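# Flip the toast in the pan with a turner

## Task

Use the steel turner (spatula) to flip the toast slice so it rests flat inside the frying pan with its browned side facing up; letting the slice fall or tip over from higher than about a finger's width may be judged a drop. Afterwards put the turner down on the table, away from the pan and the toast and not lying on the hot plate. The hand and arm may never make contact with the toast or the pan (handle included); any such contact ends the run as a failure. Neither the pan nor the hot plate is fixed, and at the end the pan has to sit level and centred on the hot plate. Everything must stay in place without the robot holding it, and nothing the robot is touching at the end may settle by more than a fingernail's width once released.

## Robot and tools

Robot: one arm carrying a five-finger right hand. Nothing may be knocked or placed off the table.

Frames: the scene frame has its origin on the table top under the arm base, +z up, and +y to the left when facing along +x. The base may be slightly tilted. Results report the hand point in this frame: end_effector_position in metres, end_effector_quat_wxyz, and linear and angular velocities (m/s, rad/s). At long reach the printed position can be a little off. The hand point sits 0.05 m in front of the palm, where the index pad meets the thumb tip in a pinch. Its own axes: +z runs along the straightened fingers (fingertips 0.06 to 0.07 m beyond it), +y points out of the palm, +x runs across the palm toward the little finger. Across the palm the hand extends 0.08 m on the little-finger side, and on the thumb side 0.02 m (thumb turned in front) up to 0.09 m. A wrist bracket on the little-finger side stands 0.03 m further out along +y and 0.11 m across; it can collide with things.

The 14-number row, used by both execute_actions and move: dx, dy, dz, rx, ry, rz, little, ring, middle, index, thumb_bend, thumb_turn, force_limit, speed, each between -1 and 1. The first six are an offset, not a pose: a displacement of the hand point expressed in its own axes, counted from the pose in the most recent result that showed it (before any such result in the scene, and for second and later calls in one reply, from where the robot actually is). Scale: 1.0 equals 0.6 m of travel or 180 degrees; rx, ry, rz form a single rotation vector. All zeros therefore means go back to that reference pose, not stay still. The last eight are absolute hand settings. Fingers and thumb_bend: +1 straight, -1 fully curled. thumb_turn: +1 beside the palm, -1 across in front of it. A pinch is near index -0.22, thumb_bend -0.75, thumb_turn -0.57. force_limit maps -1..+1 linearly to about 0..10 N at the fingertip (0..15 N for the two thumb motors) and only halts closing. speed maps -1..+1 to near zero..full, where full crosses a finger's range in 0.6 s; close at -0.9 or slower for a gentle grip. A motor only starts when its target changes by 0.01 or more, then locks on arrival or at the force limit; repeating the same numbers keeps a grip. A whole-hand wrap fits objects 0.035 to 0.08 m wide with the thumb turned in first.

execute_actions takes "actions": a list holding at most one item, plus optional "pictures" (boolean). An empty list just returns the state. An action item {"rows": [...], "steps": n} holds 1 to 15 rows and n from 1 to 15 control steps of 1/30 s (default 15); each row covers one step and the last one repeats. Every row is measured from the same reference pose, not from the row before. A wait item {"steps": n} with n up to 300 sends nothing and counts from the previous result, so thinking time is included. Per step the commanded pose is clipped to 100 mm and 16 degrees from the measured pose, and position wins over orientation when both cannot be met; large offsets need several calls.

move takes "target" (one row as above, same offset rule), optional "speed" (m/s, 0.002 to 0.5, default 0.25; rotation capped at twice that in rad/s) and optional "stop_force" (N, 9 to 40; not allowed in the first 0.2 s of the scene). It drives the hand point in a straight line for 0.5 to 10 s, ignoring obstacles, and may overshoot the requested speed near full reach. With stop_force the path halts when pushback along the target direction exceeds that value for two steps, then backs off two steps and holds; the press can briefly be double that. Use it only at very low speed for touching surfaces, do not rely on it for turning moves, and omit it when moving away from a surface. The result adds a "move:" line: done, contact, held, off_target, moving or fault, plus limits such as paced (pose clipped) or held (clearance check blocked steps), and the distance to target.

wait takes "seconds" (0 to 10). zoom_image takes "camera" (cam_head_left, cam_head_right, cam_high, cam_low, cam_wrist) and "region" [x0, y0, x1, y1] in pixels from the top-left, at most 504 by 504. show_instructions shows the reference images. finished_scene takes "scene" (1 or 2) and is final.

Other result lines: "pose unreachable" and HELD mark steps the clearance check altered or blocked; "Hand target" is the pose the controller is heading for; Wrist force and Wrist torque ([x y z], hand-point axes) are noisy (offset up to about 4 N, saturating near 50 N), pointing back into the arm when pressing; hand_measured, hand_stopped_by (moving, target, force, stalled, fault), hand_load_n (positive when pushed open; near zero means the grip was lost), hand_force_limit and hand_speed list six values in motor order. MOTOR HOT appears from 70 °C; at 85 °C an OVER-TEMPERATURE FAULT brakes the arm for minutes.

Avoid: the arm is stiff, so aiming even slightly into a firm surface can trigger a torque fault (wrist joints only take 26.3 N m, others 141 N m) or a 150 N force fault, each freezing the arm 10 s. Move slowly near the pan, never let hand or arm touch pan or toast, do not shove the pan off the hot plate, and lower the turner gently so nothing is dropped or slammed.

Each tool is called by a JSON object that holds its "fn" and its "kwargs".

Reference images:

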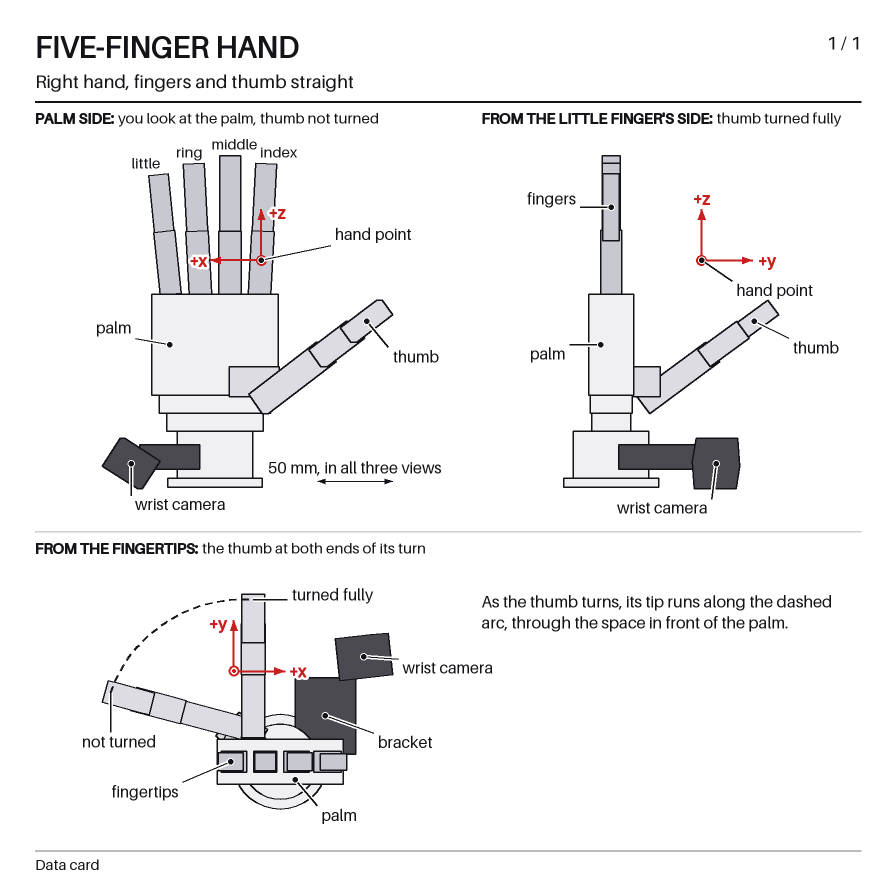

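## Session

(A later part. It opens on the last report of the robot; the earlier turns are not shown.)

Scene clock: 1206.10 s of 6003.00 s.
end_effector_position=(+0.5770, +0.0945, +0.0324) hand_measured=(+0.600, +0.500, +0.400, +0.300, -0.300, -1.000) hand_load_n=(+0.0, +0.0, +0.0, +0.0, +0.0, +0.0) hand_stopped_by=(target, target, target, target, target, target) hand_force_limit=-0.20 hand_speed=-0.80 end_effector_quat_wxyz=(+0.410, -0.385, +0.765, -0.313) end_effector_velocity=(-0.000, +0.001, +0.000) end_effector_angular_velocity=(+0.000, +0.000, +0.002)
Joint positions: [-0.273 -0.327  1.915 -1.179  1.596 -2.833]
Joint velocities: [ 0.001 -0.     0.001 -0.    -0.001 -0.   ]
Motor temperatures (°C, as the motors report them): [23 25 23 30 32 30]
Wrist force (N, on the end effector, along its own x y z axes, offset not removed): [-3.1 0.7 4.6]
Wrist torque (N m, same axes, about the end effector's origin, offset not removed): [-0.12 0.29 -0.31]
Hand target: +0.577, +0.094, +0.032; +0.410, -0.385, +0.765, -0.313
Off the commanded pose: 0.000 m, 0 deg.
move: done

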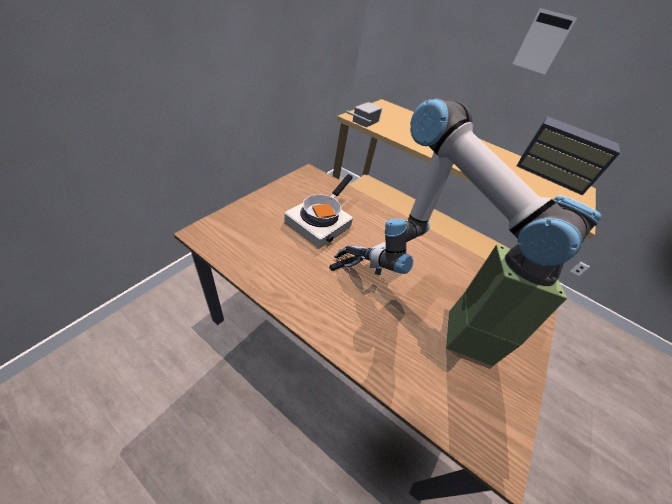

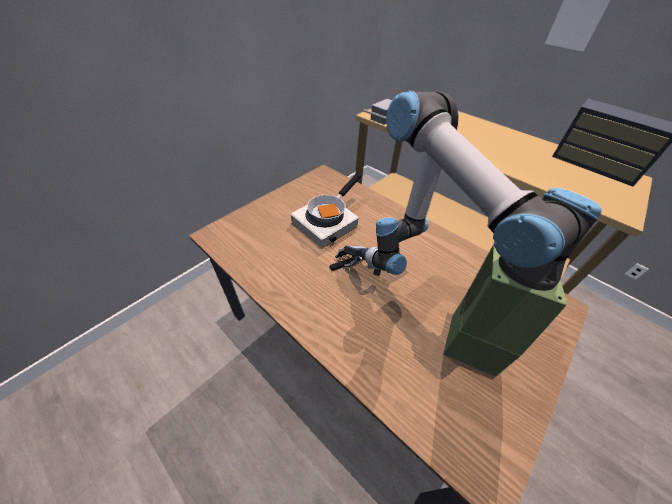

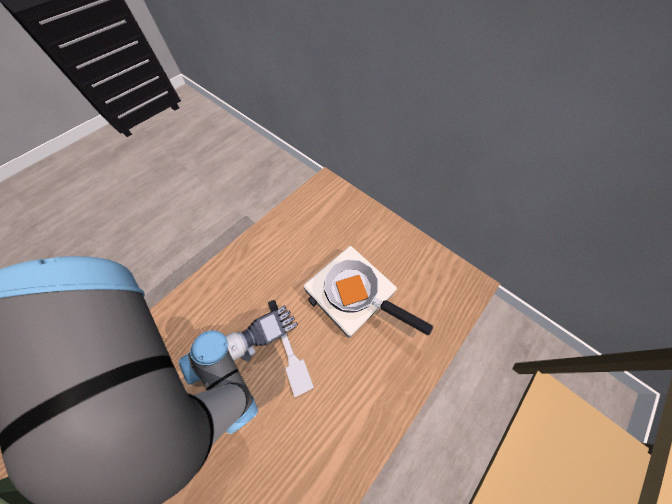

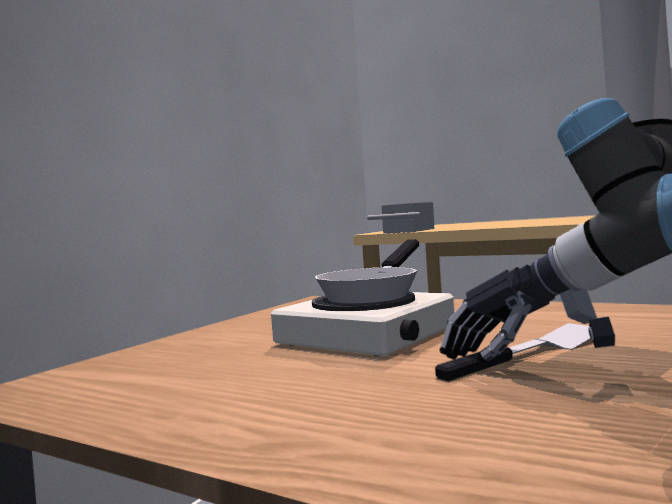

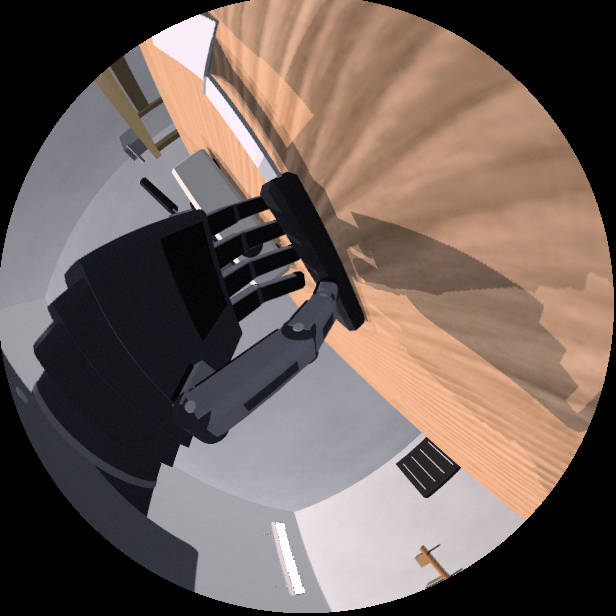

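{"fn": "move", "kwargs": {"target": [-0.033,-0.066,-0.039,0,0,0,0.6,0.5,0.4,0.3,-0.3,-1,-0.2,-0.8], "speed": 0.1}}

{"fn": "zoom_image", "kwargs": {"camera": "cam_high", "region": [250,230,440,420]}}

Scene clock: 1209.80 s of 6003.00 s.
end_effector_position=(+0.5771, +0.0951, +0.0822) hand_measured=(+0.600, +0.500, +0.400, +0.300, -0.300, -1.000) hand_load_n=(+0.0, +0.0, +0.0, +0.0, +0.0, +0.0) hand_stopped_by=(target, target, target, target, target, target) hand_force_limit=-0.20 hand_speed=-0.80 end_effector_quat_wxyz=(+0.410, -0.385, +0.765, -0.313) end_effector_velocity=(-0.000, +0.000, +0.002) end_effector_angular_velocity=(+0.001, +0.000, +0.000)
Joint positions: [-0.252 -0.451  1.99  -1.13   1.615 -2.824]
Joint velocities: [ 0.001 -0.006  0.003  0.003  0.     0.001]
Motor temperatures (°C, as the motors report them): [23 25 23 30 32 30]
Wrist force (N, on the end effector, along its own x y z axes, offset not removed): [-2.0 2.9 2.3]
Wrist torque (N m, same axes, about the end effector's origin, offset not removed): [0.17 0.24 0.00]
Hand target: +0.577, +0.095, +0.082; +0.410, -0.385, +0.765, -0.313
Off the commanded pose: 0.000 m, 0 deg.
move: done

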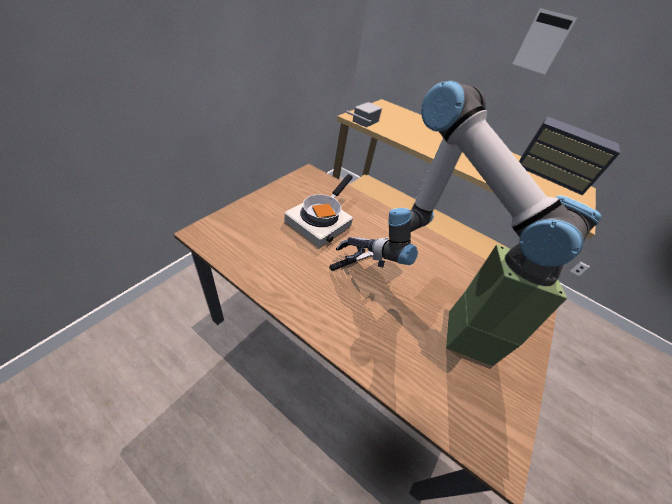

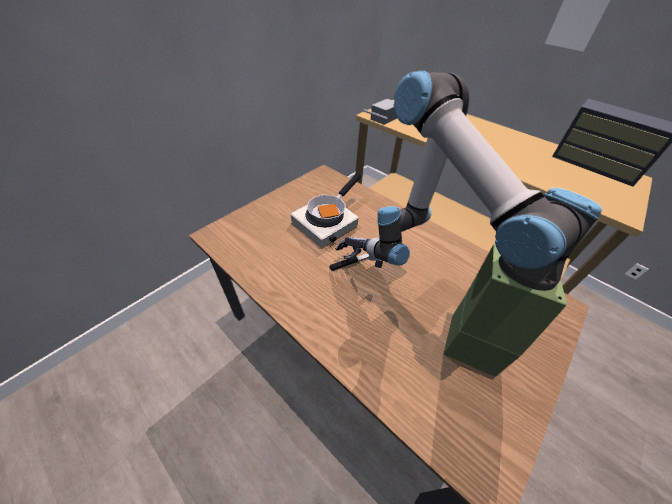

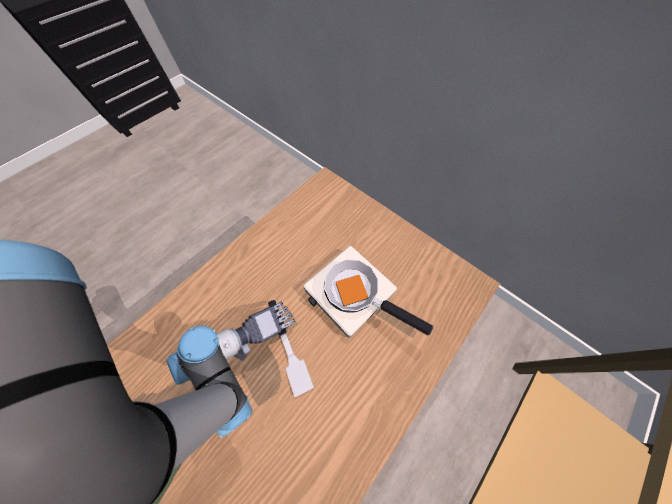

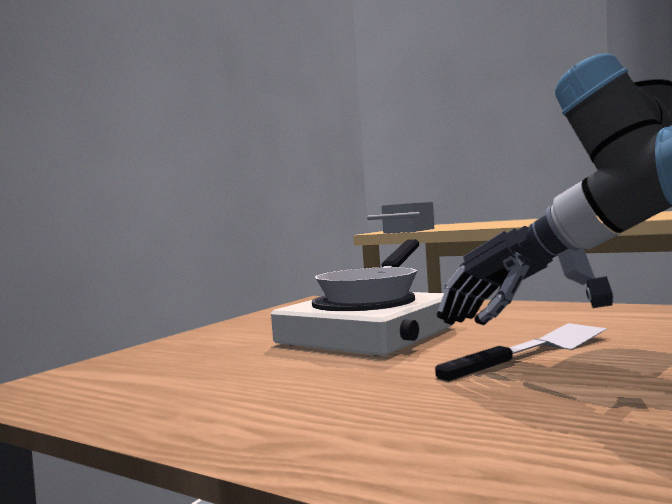

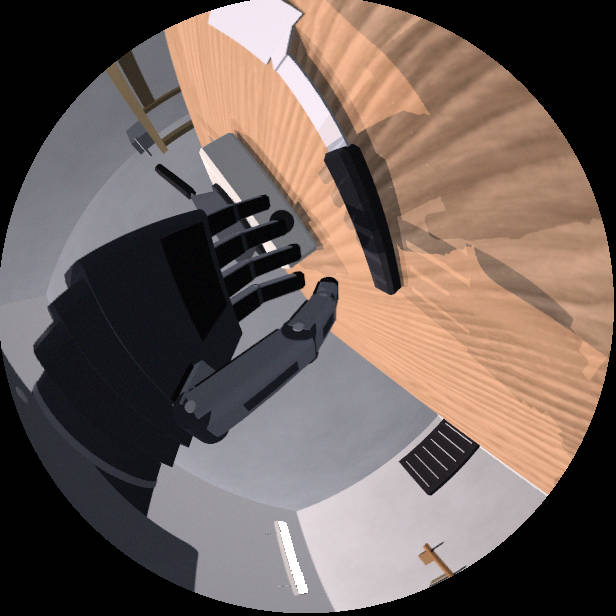

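Region (250, 230, 440, 420) of cam_high's 672x504 image, scaled by 2.653, with more detail than that image has.

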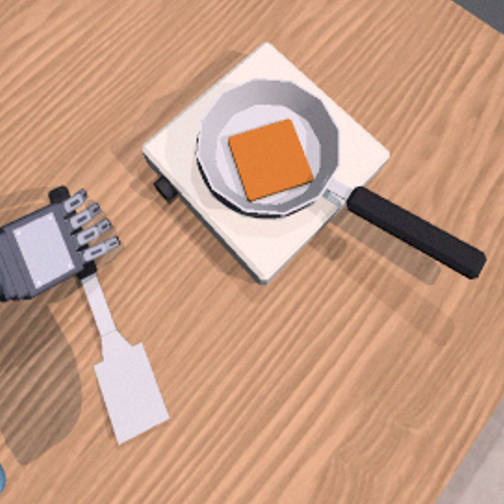

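{"fn": "finished_scene", "kwargs": {"scene": 1}}

The scene is finished: the task was done.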